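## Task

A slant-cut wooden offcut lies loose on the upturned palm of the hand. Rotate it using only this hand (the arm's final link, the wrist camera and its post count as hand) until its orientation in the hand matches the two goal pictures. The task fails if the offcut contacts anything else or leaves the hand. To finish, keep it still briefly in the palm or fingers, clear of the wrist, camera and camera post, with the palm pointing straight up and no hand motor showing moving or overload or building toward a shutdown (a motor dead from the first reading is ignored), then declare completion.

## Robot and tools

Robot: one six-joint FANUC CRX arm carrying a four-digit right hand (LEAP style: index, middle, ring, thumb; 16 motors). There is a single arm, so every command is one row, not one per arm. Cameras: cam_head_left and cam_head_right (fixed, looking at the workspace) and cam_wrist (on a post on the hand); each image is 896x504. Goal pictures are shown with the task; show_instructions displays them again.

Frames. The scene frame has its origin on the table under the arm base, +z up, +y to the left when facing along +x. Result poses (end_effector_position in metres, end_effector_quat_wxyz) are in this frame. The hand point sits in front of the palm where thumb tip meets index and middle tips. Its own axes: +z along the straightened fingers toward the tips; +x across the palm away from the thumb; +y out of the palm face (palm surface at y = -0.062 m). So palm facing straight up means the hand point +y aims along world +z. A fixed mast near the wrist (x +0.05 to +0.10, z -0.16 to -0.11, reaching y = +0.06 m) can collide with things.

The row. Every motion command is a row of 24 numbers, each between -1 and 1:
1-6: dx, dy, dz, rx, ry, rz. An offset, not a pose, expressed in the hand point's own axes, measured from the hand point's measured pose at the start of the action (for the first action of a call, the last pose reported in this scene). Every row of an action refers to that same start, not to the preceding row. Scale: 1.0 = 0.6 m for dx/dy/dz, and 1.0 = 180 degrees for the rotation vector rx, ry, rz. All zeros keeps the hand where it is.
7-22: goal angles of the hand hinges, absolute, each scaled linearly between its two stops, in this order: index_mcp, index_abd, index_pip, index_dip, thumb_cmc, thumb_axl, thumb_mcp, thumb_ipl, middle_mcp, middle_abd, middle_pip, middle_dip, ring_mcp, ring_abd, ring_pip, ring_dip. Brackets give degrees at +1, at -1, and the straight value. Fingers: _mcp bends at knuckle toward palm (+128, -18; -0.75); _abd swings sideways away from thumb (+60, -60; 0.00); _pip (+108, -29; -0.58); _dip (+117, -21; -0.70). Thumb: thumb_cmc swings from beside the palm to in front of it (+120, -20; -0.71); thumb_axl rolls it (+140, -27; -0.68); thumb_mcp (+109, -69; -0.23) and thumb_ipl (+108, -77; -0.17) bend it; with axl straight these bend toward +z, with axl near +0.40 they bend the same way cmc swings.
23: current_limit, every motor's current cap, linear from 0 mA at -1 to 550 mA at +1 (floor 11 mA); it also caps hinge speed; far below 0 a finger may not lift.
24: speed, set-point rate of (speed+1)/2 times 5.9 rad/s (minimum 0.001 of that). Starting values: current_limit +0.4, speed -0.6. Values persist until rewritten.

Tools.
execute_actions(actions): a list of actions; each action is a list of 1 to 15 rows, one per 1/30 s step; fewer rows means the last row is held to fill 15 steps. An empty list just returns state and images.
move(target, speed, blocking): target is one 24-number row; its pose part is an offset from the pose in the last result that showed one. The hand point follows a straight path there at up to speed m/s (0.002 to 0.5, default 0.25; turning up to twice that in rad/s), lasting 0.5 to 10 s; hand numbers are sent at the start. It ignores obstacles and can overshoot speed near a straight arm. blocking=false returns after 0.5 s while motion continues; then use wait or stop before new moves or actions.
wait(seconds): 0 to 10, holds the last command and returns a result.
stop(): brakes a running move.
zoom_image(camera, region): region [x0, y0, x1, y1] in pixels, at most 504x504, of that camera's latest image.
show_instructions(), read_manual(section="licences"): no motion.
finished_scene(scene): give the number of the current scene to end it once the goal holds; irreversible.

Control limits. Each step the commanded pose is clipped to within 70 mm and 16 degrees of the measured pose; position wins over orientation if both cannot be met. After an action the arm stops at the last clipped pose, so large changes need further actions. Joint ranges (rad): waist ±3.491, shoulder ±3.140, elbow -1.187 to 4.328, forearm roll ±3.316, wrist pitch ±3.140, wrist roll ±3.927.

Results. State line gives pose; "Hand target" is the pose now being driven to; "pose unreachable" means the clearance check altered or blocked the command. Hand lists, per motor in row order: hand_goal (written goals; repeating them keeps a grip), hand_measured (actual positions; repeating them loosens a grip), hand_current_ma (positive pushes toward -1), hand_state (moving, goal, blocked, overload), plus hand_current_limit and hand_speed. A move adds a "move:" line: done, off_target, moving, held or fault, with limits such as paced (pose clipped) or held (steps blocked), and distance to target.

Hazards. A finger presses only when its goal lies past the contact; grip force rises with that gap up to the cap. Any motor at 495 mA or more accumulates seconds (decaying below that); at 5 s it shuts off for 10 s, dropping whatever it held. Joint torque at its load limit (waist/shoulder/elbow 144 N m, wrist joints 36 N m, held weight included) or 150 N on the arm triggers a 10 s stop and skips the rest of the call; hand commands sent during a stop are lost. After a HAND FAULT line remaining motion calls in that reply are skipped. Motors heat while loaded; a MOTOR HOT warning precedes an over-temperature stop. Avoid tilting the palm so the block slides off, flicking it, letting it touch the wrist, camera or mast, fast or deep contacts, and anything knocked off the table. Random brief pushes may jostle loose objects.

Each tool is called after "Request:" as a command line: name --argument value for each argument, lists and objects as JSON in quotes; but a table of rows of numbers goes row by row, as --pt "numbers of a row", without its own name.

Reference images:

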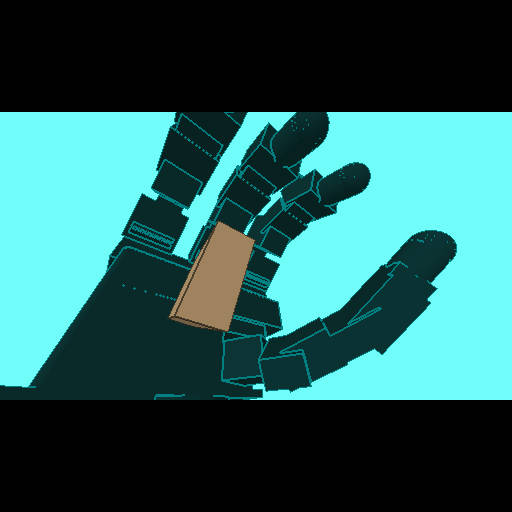

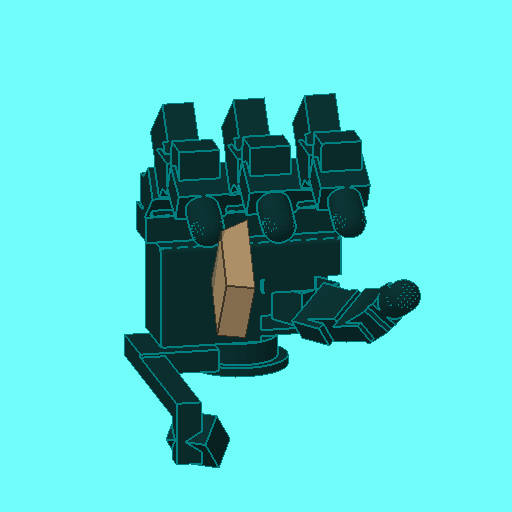

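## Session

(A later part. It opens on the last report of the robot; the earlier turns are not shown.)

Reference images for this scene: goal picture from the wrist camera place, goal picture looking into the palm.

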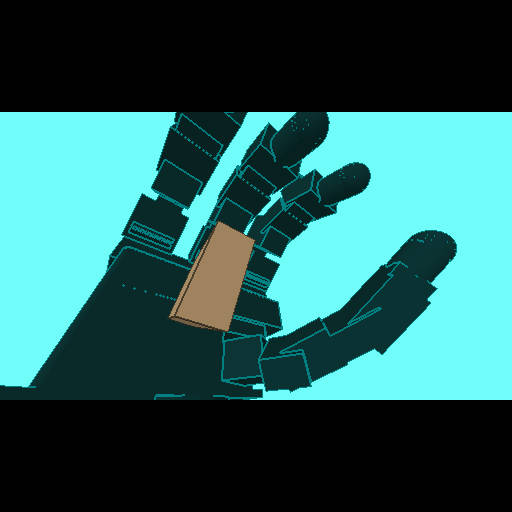

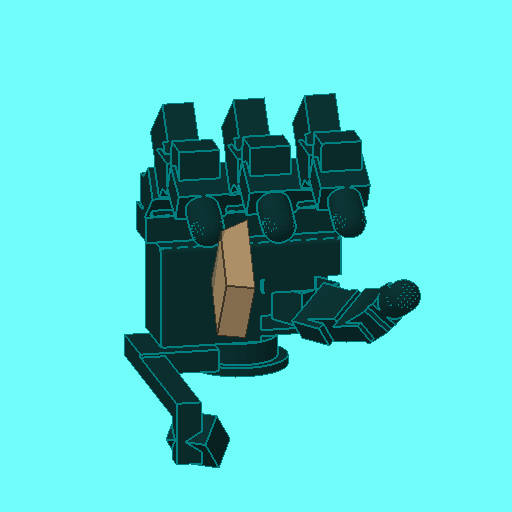

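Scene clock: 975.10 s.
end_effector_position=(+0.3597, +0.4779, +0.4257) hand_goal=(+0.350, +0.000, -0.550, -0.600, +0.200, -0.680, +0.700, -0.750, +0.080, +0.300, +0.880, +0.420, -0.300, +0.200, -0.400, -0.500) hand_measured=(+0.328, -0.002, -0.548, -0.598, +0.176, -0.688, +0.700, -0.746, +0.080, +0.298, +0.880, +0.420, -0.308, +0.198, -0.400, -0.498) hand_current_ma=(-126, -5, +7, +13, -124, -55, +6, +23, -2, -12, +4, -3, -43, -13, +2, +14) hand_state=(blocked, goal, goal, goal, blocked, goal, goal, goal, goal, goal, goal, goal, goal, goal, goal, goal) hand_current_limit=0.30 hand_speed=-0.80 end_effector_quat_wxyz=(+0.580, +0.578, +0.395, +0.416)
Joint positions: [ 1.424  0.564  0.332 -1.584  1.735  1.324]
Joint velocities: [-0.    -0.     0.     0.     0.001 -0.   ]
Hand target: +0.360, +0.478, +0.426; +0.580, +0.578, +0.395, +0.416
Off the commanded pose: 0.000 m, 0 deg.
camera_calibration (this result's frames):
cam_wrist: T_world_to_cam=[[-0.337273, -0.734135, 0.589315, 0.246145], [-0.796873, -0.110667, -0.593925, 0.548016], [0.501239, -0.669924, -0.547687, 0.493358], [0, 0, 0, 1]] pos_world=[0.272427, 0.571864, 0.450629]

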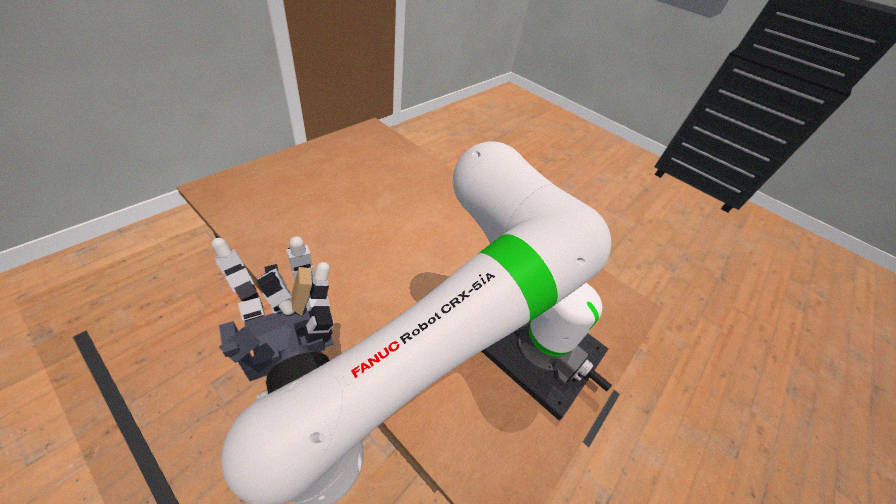

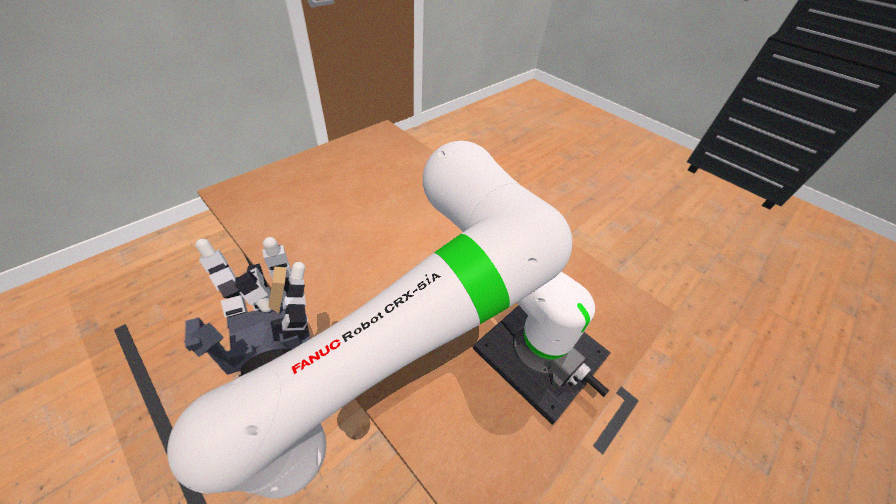

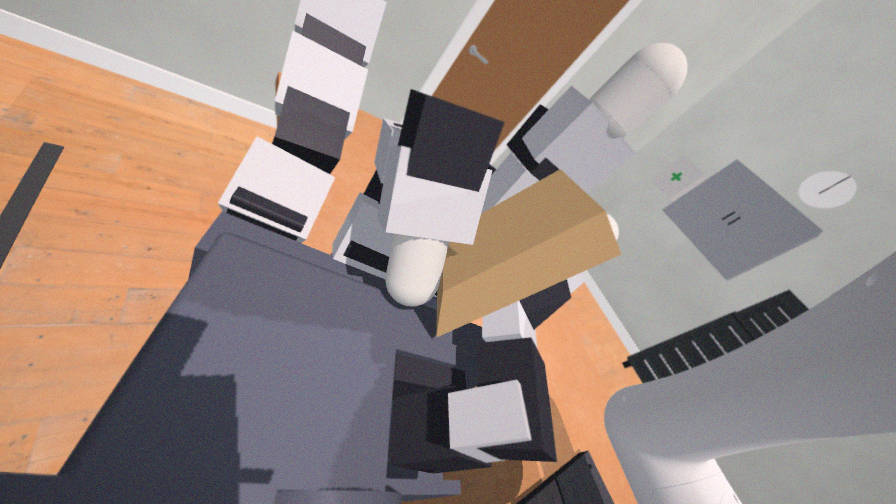

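Request:
execute_actions --actions '[[[0,0,0,0,0,0,0.35,0.1,-0.55,-0.6,0.3,-0.68,0.7,-0.75,0.08,0.15,0.88,0.42,-0.3,0.2,-0.4,-0.5,0.3,-0.8]],[[0,0,0,0,0,0,0.35,0.15,-0.55,-0.6,0.4,-0.66,0.7,-0.75,0.08,0.0,0.88,0.42,-0.3,0.2,-0.4,-0.5,0.3,-0.8]],[[0,0,0,0,0,0,0.35,0.15,-0.55,-0.6,0.4,-0.66,0.7,-0.75,0.08,0.0,0.88,0.42,-0.3,0.2,-0.4,-0.5,0.3,-0.8]]]'

Request:
zoom_image --camera "cam_head_left" --region '[205,235,365,395]'

Scene clock: 1027.70 s.
end_effector_position=(+0.3597, +0.4779, +0.4257) hand_goal=(+0.350, +0.150, -0.550, -0.600, +0.400, -0.660, +0.700, -0.750, +0.080, +0.000, +0.880, +0.420, -0.300, +0.200, -0.400, -0.500) hand_measured=(+0.338, +0.148, -0.550, -0.598, +0.290, -0.692, +0.706, -0.746, +0.064, +0.000, +0.872, +0.420, -0.308, +0.198, -0.400, -0.498) hand_current_ma=(-69, -9, +4, +13, -358, -219, +33, +23, -85, +2, -44, -3, -43, -13, +2, +14) hand_state=(goal, goal, goal, goal, blocked, blocked, goal, goal, goal, goal, goal, goal, goal, goal, goal, goal) hand_current_limit=0.30 hand_speed=-0.80 end_effector_quat_wxyz=(+0.580, +0.578, +0.395, +0.416)
Joint positions: [ 1.424  0.564  0.332 -1.584  1.735  1.324]
Joint velocities: [ 0.    -0.001 -0.     0.     0.     0.   ]
Hand target: +0.360, +0.478, +0.426; +0.580, +0.578, +0.395, +0.416
Off the commanded pose: 0.000 m, 0 deg.
camera_calibration (this result's frames):
cam_wrist: T_world_to_cam=[[-0.337273, -0.734135, 0.589315, 0.246145], [-0.796873, -0.110667, -0.593925, 0.548016], [0.501239, -0.669924, -0.547687, 0.493358], [0, 0, 0, 1]] pos_world=[0.272427, 0.571864, 0.450629]

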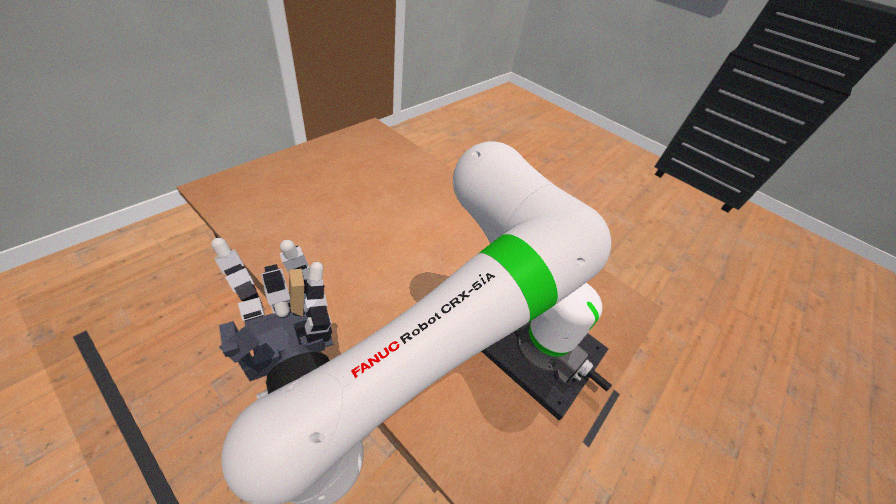

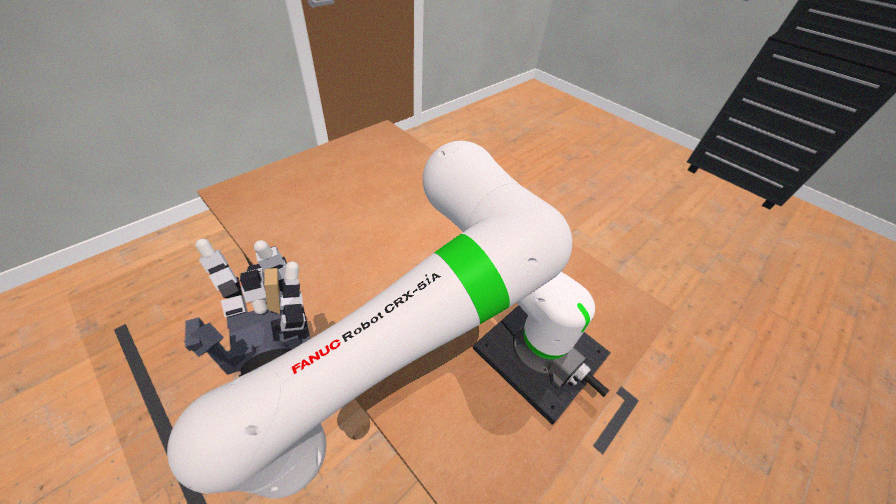

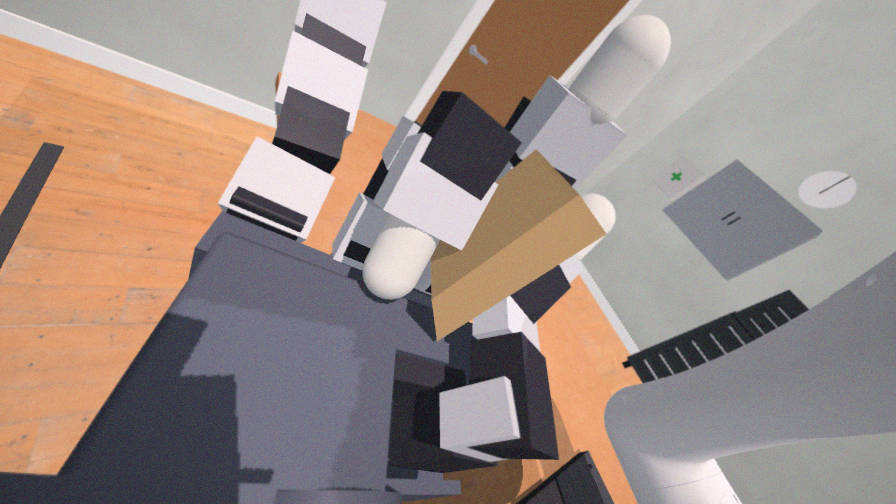

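Region (205, 235, 365, 395) of cam_head_left's 896x504 image, scaled by 3.150, with more detail than that image has.

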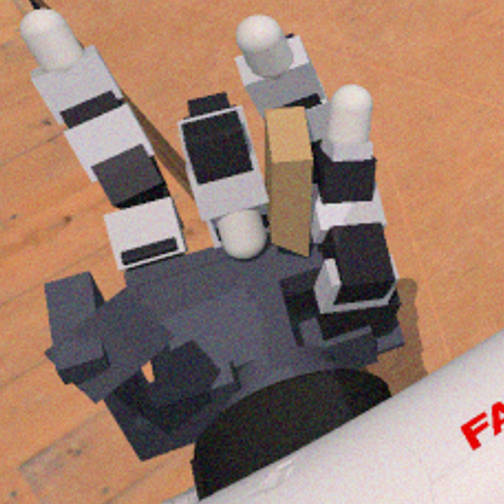

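Request:
execute_actions --actions '[[[0,0,0,0,0,0,0.35,0.15,-0.55,-0.6,0.3,-0.66,0.6,-0.6,0.08,0.05,0.88,0.42,-0.3,0.2,-0.4,-0.5,0.3,-0.7]],[[0,0,0,0,0,0,0.35,0.15,-0.55,-0.6,0.33,-0.66,0.47,-0.42,0.08,0.12,0.88,0.42,-0.3,0.2,-0.4,-0.5,0.3,-0.7]],[[0,0,0,0,0,0,0.35,0.2,-0.55,-0.6,0.4,-0.66,0.47,-0.42,0.08,0.15,0.88,0.42,-0.3,0.2,-0.4,-0.5,0.3,-0.8]]]'

Request:
zoom_image --camera "cam_head_left" --region '[205,235,365,395]'

Scene clock: 1053.30 s.
end_effector_position=(+0.3597, +0.4779, +0.4257) hand_goal=(+0.350, +0.200, -0.550, -0.600, +0.400, -0.660, +0.470, -0.420, +0.080, +0.150, +0.880, +0.420, -0.300, +0.200, -0.400, -0.500) hand_measured=(+0.342, +0.198, -0.550, -0.598, +0.336, -0.672, +0.468, -0.422, +0.068, +0.136, +0.878, +0.420, -0.308, +0.198, -0.400, -0.498) hand_current_ma=(-50, -11, +4, +13, -332, -80, -15, -7, -62, -65, -8, -3, -43, -13, +2, +14) hand_state=(goal, goal, goal, goal, blocked, goal, goal, goal, goal, goal, goal, goal, goal, goal, goal, goal) hand_current_limit=0.30 hand_speed=-0.80 end_effector_quat_wxyz=(+0.580, +0.578, +0.395, +0.416)
Joint positions: [ 1.424  0.564  0.332 -1.584  1.735  1.324]
Joint velocities: [ 0.    -0.     0.001  0.    -0.     0.   ]
Hand target: +0.360, +0.478, +0.426; +0.580, +0.578, +0.395, +0.416
Off the commanded pose: 0.000 m, 0 deg.
camera_calibration (this result's frames):
cam_wrist: T_world_to_cam=[[-0.337274, -0.734135, 0.589315, 0.246145], [-0.796872, -0.110668, -0.593925, 0.548017], [0.501239, -0.669924, -0.547687, 0.493358], [0, 0, 0, 1]] pos_world=[0.272427, 0.571864, 0.450629]

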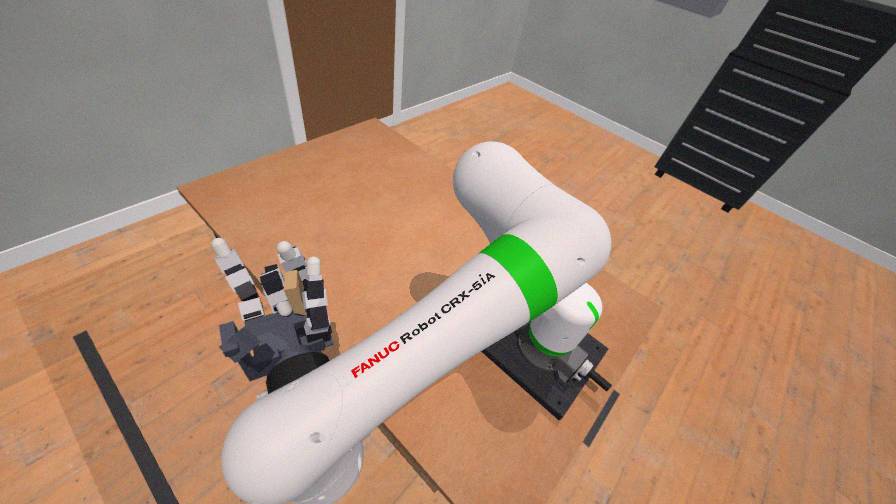

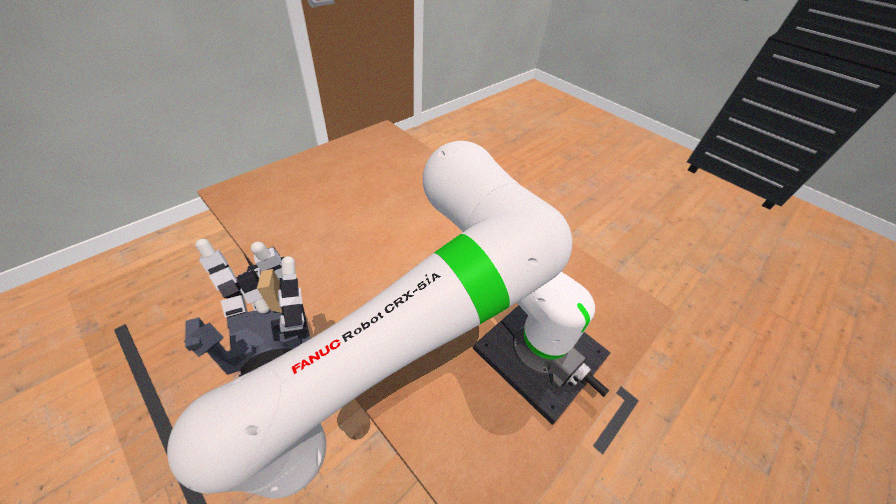

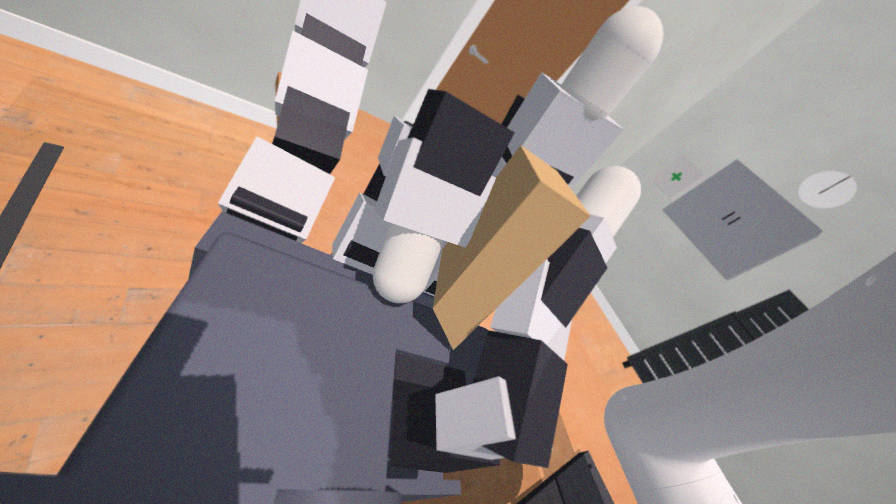

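Region (205, 235, 365, 395) of cam_head_left's 896x504 image, scaled by 3.150, with more detail than that image has.

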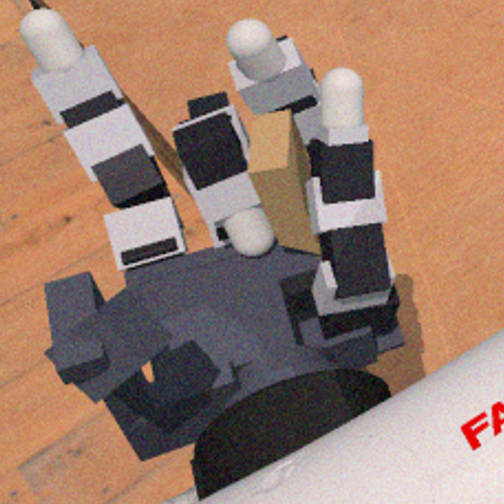

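Request:
execute_actions --actions '[[[0,0,0,0,0,0,0.4,0.22,-0.4,-0.7,0.37,-0.66,0.47,-0.5,0.08,0.1,0.88,0.42,-0.3,0.2,-0.4,-0.5,0.3,-0.8]],[[0,0,0,0,0,0,0.45,0.22,-0.28,-0.8,0.37,-0.66,0.47,-0.5,0.08,0.1,0.88,0.42,-0.3,0.2,-0.4,-0.5,0.3,-0.8]],[[0,0,0,0,0,0,0.45,0.22,-0.28,-0.8,0.37,-0.66,0.47,-0.5,0.08,0.1,0.88,0.42,-0.3,0.2,-0.4,-0.5,0.3,-0.8]]]'

Request:
zoom_image --camera "cam_head_left" --region '[205,235,365,395]'

Scene clock: 1077.47 s.
end_effector_position=(+0.3597, +0.4779, +0.4257) hand_goal=(+0.450, +0.220, -0.280, -0.800, +0.370, -0.660, +0.470, -0.500, +0.080, +0.100, +0.880, +0.420, -0.300, +0.200, -0.400, -0.500) hand_measured=(+0.406, +0.226, -0.318, -0.796, +0.336, -0.672, +0.464, -0.502, +0.068, +0.106, +0.878, +0.420, -0.308, +0.198, -0.400, -0.498) hand_current_ma=(-254, +27, -216, +20, -178, -80, -42, -18, -59, +31, -9, -3, -43, -13, +2, +14) hand_state=(blocked, goal, blocked, goal, blocked, goal, goal, goal, goal, goal, goal, goal, goal, goal, goal, goal) hand_current_limit=0.30 hand_speed=-0.80 end_effector_quat_wxyz=(+0.580, +0.578, +0.395, +0.416)
Joint positions: [ 1.424  0.564  0.332 -1.584  1.735  1.324]
Joint velocities: [ 0.     0.001  0.    -0.001 -0.     0.001]
Hand target: +0.360, +0.478, +0.426; +0.580, +0.578, +0.395, +0.416
Off the commanded pose: 0.000 m, 0 deg.
camera_calibration (this result's frames):
cam_wrist: T_world_to_cam=[[-0.337274, -0.734135, 0.589315, 0.246145], [-0.796872, -0.110668, -0.593925, 0.548017], [0.501239, -0.669924, -0.547687, 0.493358], [0, 0, 0, 1]] pos_world=[0.272427, 0.571864, 0.450629]

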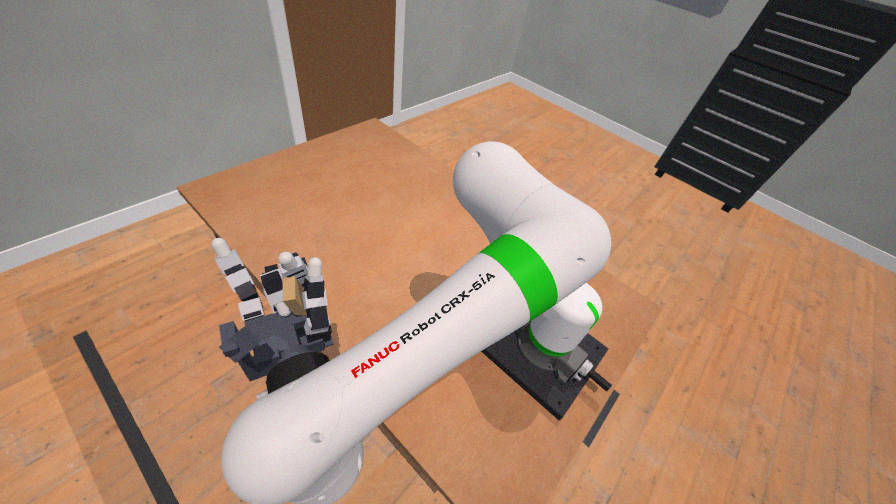

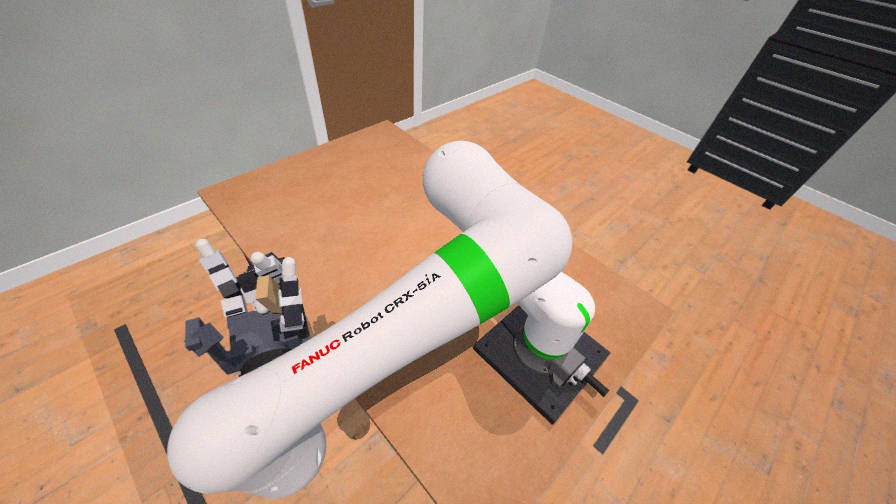

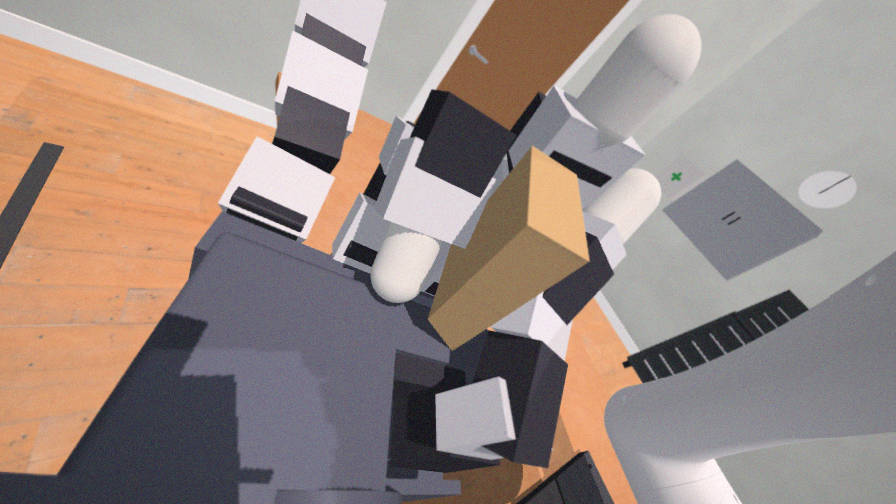

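Region (205, 235, 365, 395) of cam_head_left's 896x504 image, scaled by 3.150, with more detail than that image has.

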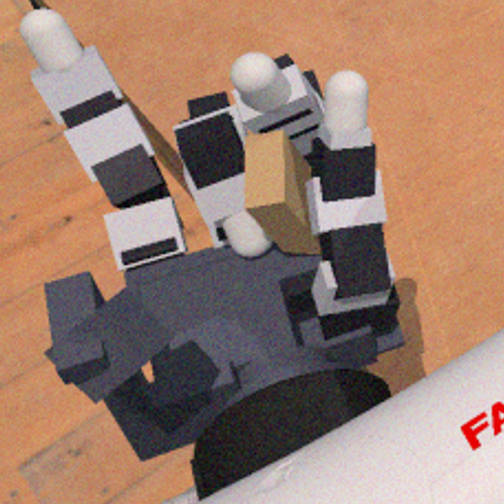

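Tilted well toward the wrist. I'll zoom in to measure the top face.

Request:
zoom_image --camera "cam_wrist" --region '[400,120,652,372]'

Region (400, 120, 652, 372) of cam_wrist's 896x504 image, scaled by 2.000, with more detail than that image has.

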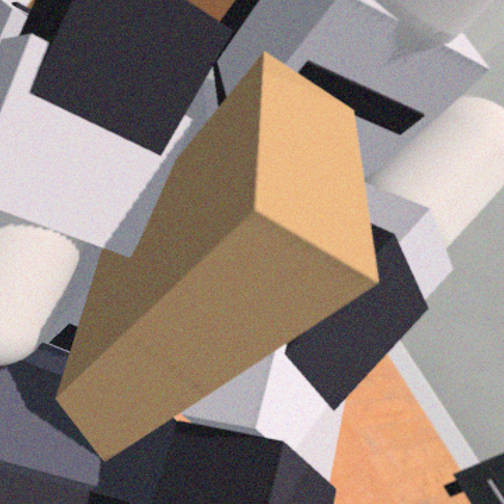

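Request:
execute_actions --actions '[[[0,0,0,0,0,0,0.42,0.22,-0.3,-0.8,0.37,-0.63,0.47,-0.62,0.08,0.02,0.88,0.42,-0.3,0.2,-0.4,-0.5,0.3,-0.8]],[[0,0,0,0,0,0,0.48,0.25,-0.2,-0.9,0.37,-0.63,0.47,-0.62,0.08,0.02,0.88,0.42,-0.3,0.2,-0.4,-0.5,0.3,-0.8]],[[0,0,0,0,0,0,0.48,0.25,-0.2,-0.9,0.37,-0.63,0.47,-0.62,0.08,0.02,0.88,0.42,-0.3,0.2,-0.4,-0.5,0.3,-0.8]]]'

Request:
zoom_image --camera "cam_head_left" --region '[205,235,365,395]'

Request:
zoom_image --camera "cam_wrist" --region '[400,120,652,372]'

Scene clock: 1119.40 s.
end_effector_position=(+0.3597, +0.4779, +0.4257) hand_goal=(+0.480, +0.250, -0.200, -0.900, +0.370, -0.630, +0.470, -0.620, +0.080, +0.020, +0.880, +0.420, -0.300, +0.200, -0.400, -0.500) hand_measured=(+0.412, +0.242, -0.250, -0.894, +0.336, -0.654, +0.458, -0.624, +0.068, +0.030, +0.876, +0.420, -0.308, +0.198, -0.400, -0.498) hand_current_ma=(-357, -32, -283, +33, -178, -166, -83, -29, -64, +50, -21, -3, -43, -13, +2, +14) hand_state=(blocked, goal, blocked, goal, blocked, blocked, goal, goal, goal, goal, goal, goal, goal, goal, goal, goal) hand_current_limit=0.30 hand_speed=-0.80 end_effector_quat_wxyz=(+0.580, +0.578, +0.395, +0.416)
Joint positions: [ 1.424  0.564  0.332 -1.584  1.735  1.324]
Joint velocities: [ 0.    -0.    -0.    -0.    -0.     0.001]
Hand target: +0.360, +0.478, +0.426; +0.580, +0.578, +0.395, +0.416
Off the commanded pose: 0.000 m, 0 deg.
camera_calibration (this result's frames):
cam_wrist: T_world_to_cam=[[-0.337274, -0.734135, 0.589315, 0.246145], [-0.796872, -0.110668, -0.593925, 0.548017], [0.501239, -0.669924, -0.547687, 0.493358], [0, 0, 0, 1]] pos_world=[0.272427, 0.571864, 0.450629]

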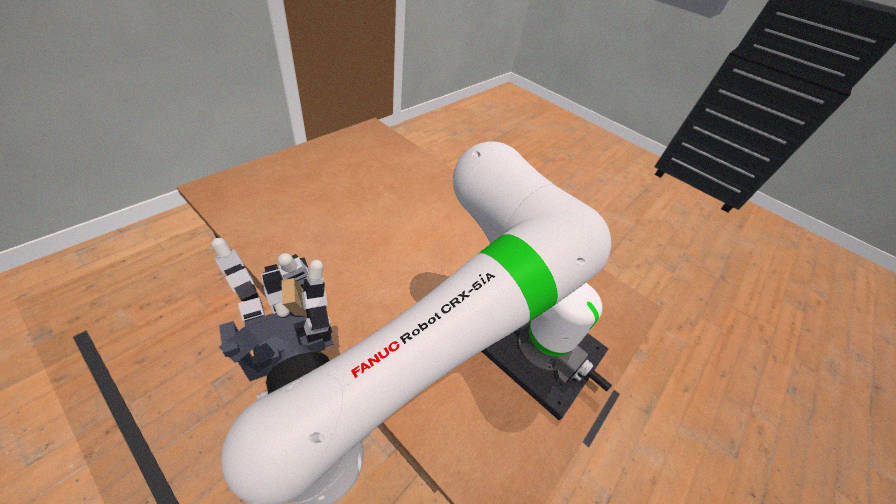

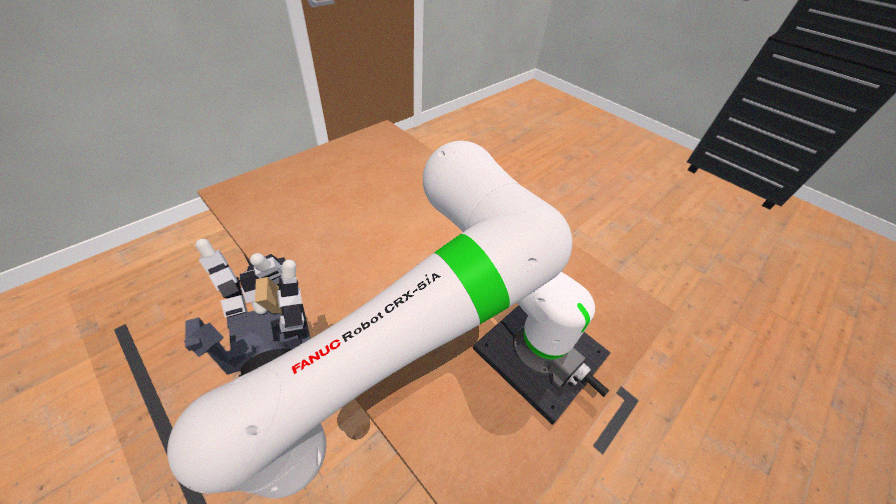

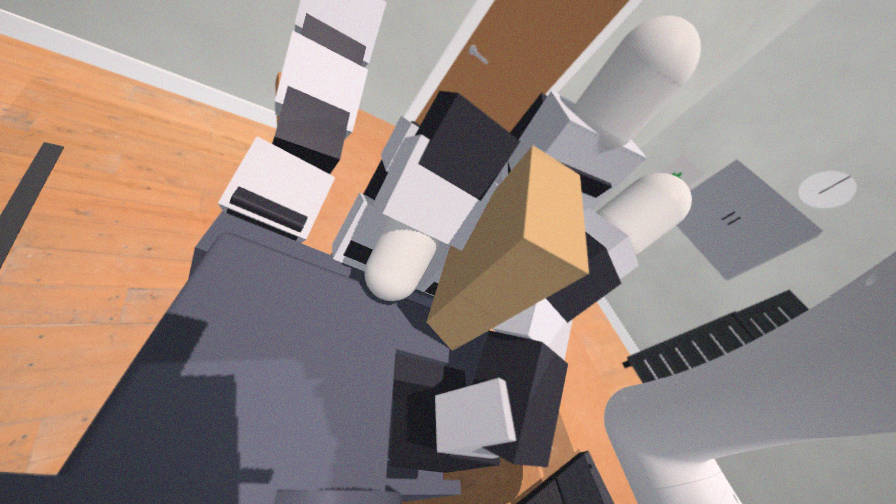

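Region (205, 235, 365, 395) of cam_head_left's 896x504 image, scaled by 3.150, with more detail than that image has.

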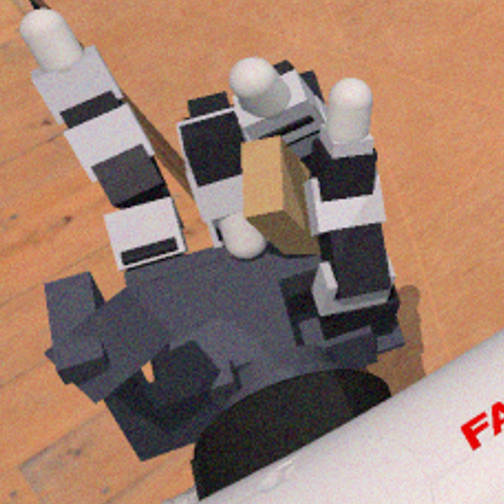

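Region (400, 120, 652, 372) of cam_wrist's 896x504 image, scaled by 2.000, with more detail than that image has.

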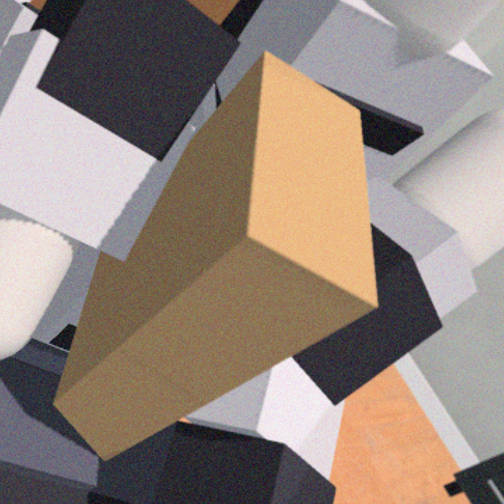

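Request:
execute_actions --actions '[[[0,0,0,0,0,0,0.42,0.25,-0.24,-0.9,0.37,-0.63,0.42,-0.8,0.08,0.0,0.88,0.42,-0.3,0.2,-0.4,-0.5,0.3,-0.8]],[[0,0,0,0,0,0,0.45,0.25,-0.18,-0.9,0.37,-0.63,0.42,-0.8,0.08,0.0,0.88,0.42,-0.3,0.2,-0.4,-0.5,0.3,-0.8]],[[0,0,0,0,0,0,0.45,0.25,-0.18,-0.9,0.37,-0.63,0.42,-0.8,0.08,0.0,0.88,0.42,-0.3,0.2,-0.4,-0.5,0.3,-0.8]]]'

Request:
zoom_image --camera "cam_head_left" --region '[205,235,365,395]'

Request:
zoom_image --camera "cam_wrist" --region '[400,120,652,372]'

Scene clock: 1138.40 s.
end_effector_position=(+0.3597, +0.4779, +0.4257) hand_goal=(+0.450, +0.250, -0.180, -0.900, +0.370, -0.630, +0.420, -0.800, +0.080, +0.000, +0.880, +0.420, -0.300, +0.200, -0.400, -0.500) hand_measured=(+0.432, +0.248, -0.188, -0.896, +0.344, -0.642, +0.422, -0.798, +0.068, +0.012, +0.876, +0.420, -0.308, +0.198, -0.400, -0.498) hand_current_ma=(-108, -9, -48, +16, -137, -78, +7, +14, -64, +60, -21, -3, -43, -13, +2, +14) hand_state=(goal, goal, goal, goal, blocked, goal, goal, goal, goal, goal, goal, goal, goal, goal, goal, goal) hand_current_limit=0.30 hand_speed=-0.80 end_effector_quat_wxyz=(+0.580, +0.578, +0.395, +0.416)
Joint positions: [ 1.424  0.564  0.332 -1.584  1.735  1.324]
Joint velocities: [ 0.    -0.     0.     0.001  0.     0.   ]
Hand target: +0.360, +0.478, +0.426; +0.580, +0.578, +0.395, +0.416
Off the commanded pose: 0.000 m, 0 deg.
camera_calibration (this result's frames):
cam_wrist: T_world_to_cam=[[-0.337274, -0.734135, 0.589315, 0.246146], [-0.796872, -0.110668, -0.593925, 0.548017], [0.50124, -0.669924, -0.547687, 0.493358], [0, 0, 0, 1]] pos_world=[0.272427, 0.571864, 0.450629]

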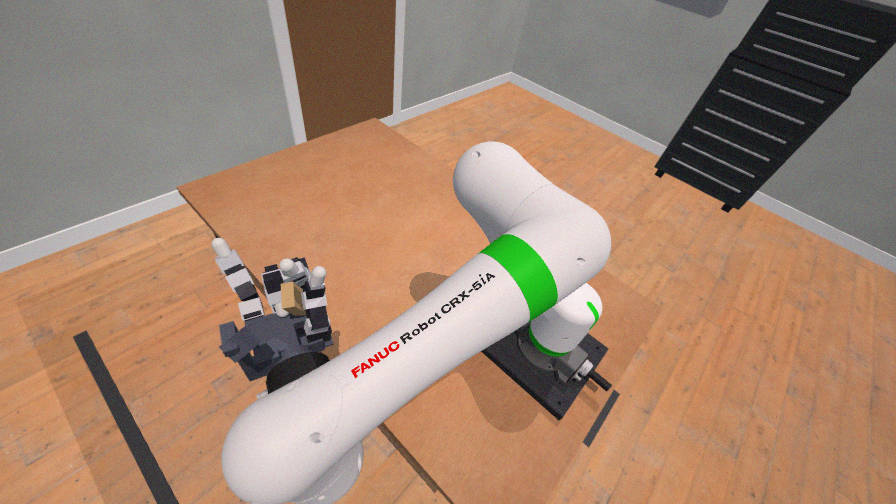

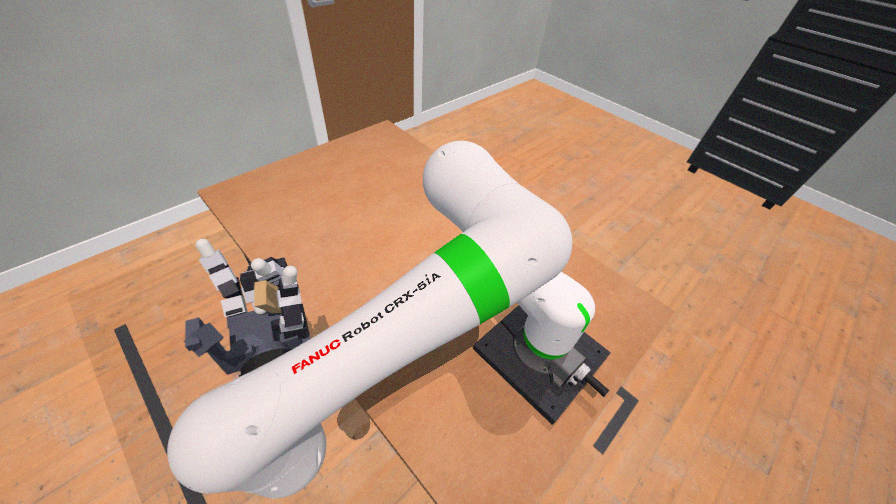

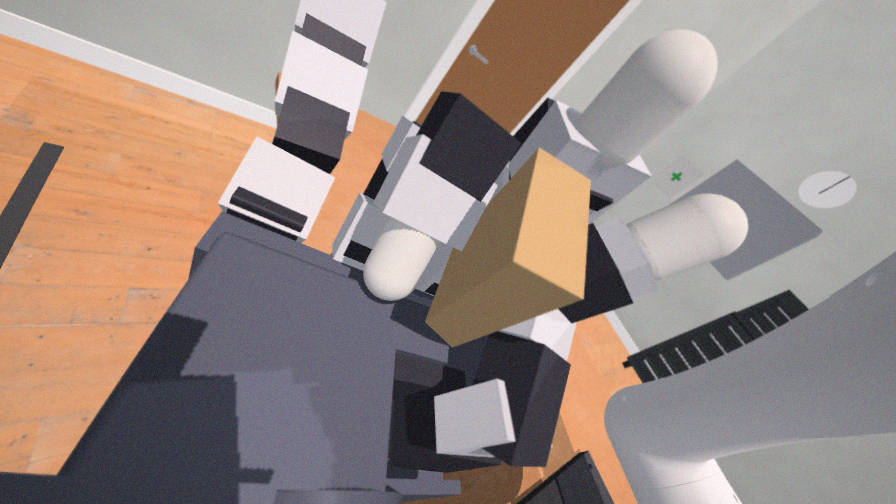

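Region (205, 235, 365, 395) of cam_head_left's 896x504 image, scaled by 3.150, with more detail than that image has.

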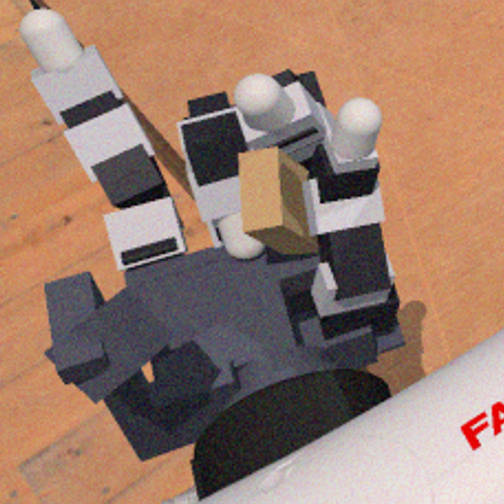

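Region (400, 120, 652, 372) of cam_wrist's 896x504 image, scaled by 2.000, with more detail than that image has.

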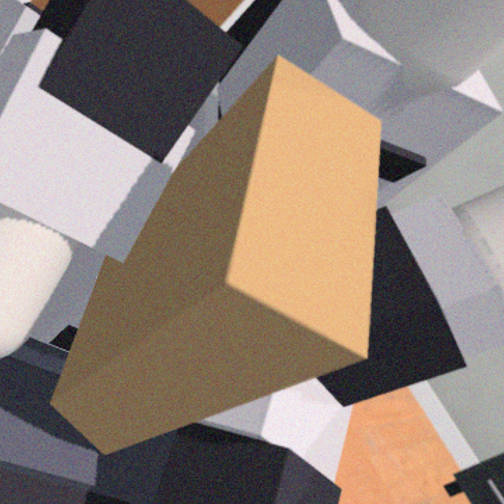

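Request:
execute_actions --actions '[[[0,0,0,0,0,0,0.44,0.25,-0.19,-0.9,0.37,-0.6,0.5,-0.9,0.08,0.03,0.88,0.42,-0.3,0.2,-0.4,-0.5,0.3,-0.8]],[[0,0,0,0,0,0,0.44,0.25,-0.19,-0.9,0.37,-0.58,0.58,-0.98,0.08,0.05,0.88,0.42,-0.3,0.2,-0.4,-0.5,0.3,-0.8]],[[0,0,0,0,0,0,0.44,0.25,-0.19,-0.9,0.37,-0.58,0.58,-0.98,0.08,0.05,0.88,0.42,-0.3,0.2,-0.4,-0.5,0.3,-0.8]]]'

Request:
zoom_image --camera "cam_head_left" --region '[205,235,365,395]'

Request:
zoom_image --camera "cam_wrist" --region '[400,120,652,372]'

Scene clock: 1181.10 s.
end_effector_position=(+0.3597, +0.4779, +0.4257) hand_goal=(+0.440, +0.250, -0.190, -0.900, +0.370, -0.580, +0.580, -0.980, +0.080, +0.050, +0.880, +0.420, -0.300, +0.200, -0.400, -0.500) hand_measured=(+0.430, +0.248, -0.190, -0.896, +0.316, -0.626, +0.472, -0.978, +0.068, +0.026, +0.876, +0.420, -0.308, +0.198, -0.400, -0.498) hand_current_ma=(-57, -9, -4, +16, -274, -319, -357, +12, -64, -116, -20, -3, -43, -13, +2, +14) hand_state=(goal, goal, goal, goal, blocked, blocked, blocked, goal, goal, blocked, goal, goal, goal, goal, goal, goal) hand_current_limit=0.30 hand_speed=-0.80 end_effector_quat_wxyz=(+0.580, +0.578, +0.395, +0.416)
Joint positions: [ 1.424  0.564  0.332 -1.584  1.735  1.324]
Joint velocities: [-0.    -0.     0.001 -0.    -0.001  0.   ]
Hand target: +0.360, +0.478, +0.426; +0.580, +0.578, +0.395, +0.416
Off the commanded pose: 0.000 m, 0 deg.
camera_calibration (this result's frames):
cam_wrist: T_world_to_cam=[[-0.337274, -0.734135, 0.589315, 0.246146], [-0.796872, -0.110668, -0.593926, 0.548017], [0.50124, -0.669924, -0.547687, 0.493358], [0, 0, 0, 1]] pos_world=[0.272427, 0.571864, 0.450629]

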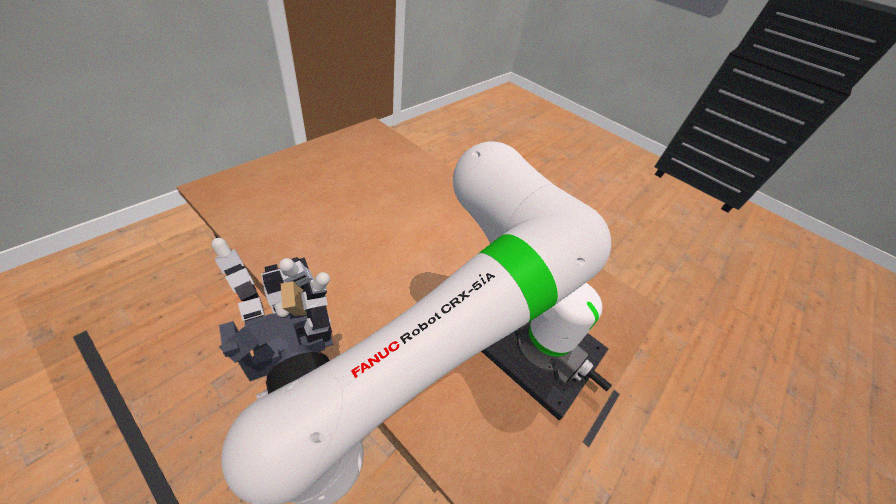

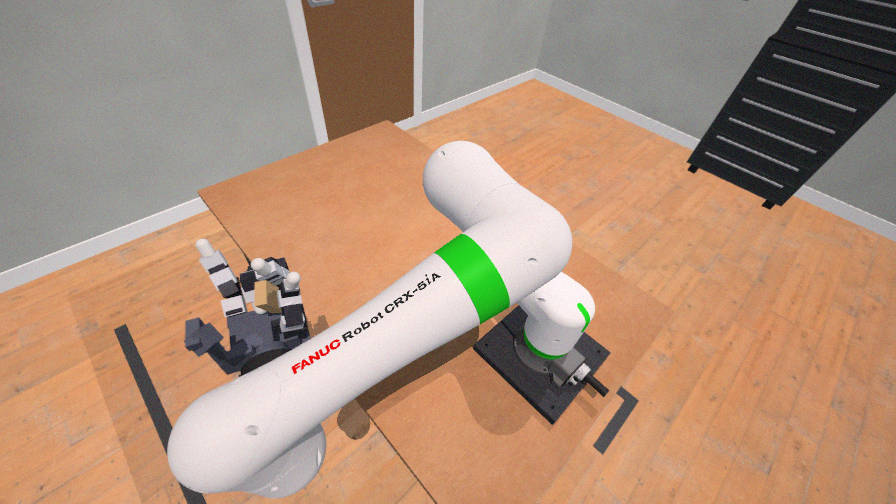

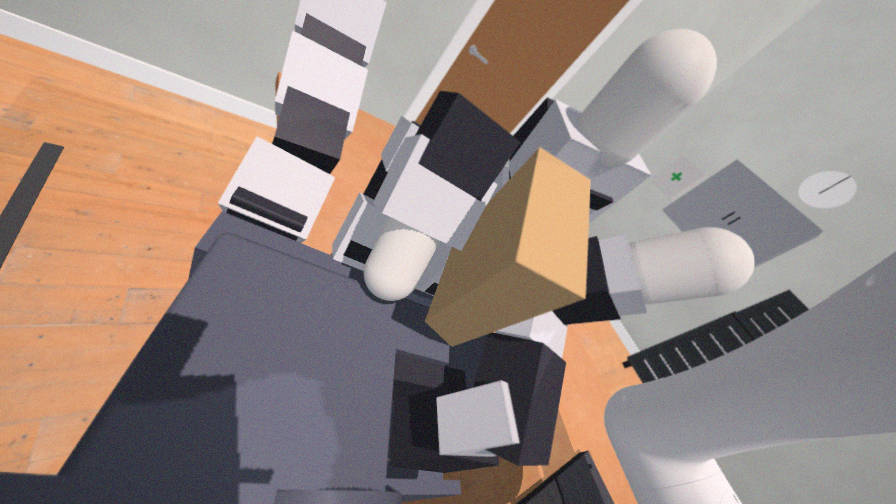

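Region (205, 235, 365, 395) of cam_head_left's 896x504 image, scaled by 3.150, with more detail than that image has.

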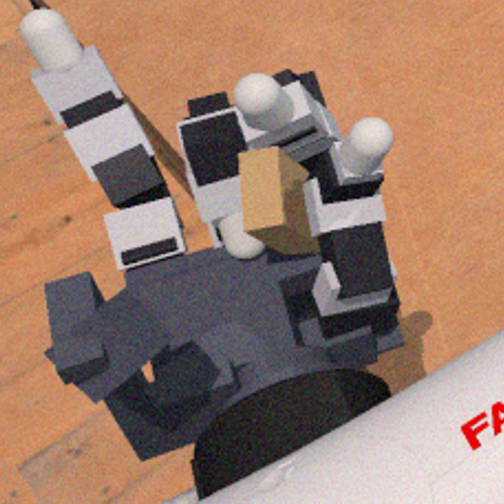

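Region (400, 120, 652, 372) of cam_wrist's 896x504 image, scaled by 2.000, with more detail than that image has.

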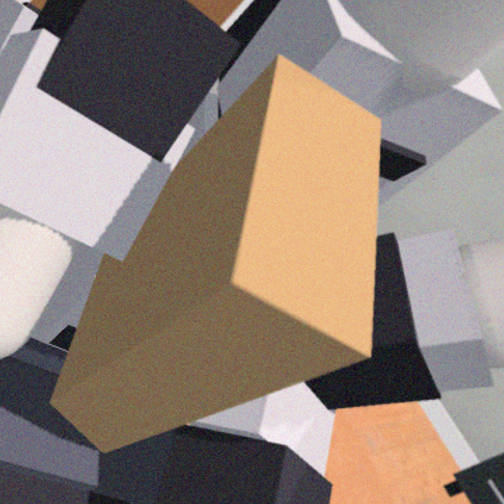

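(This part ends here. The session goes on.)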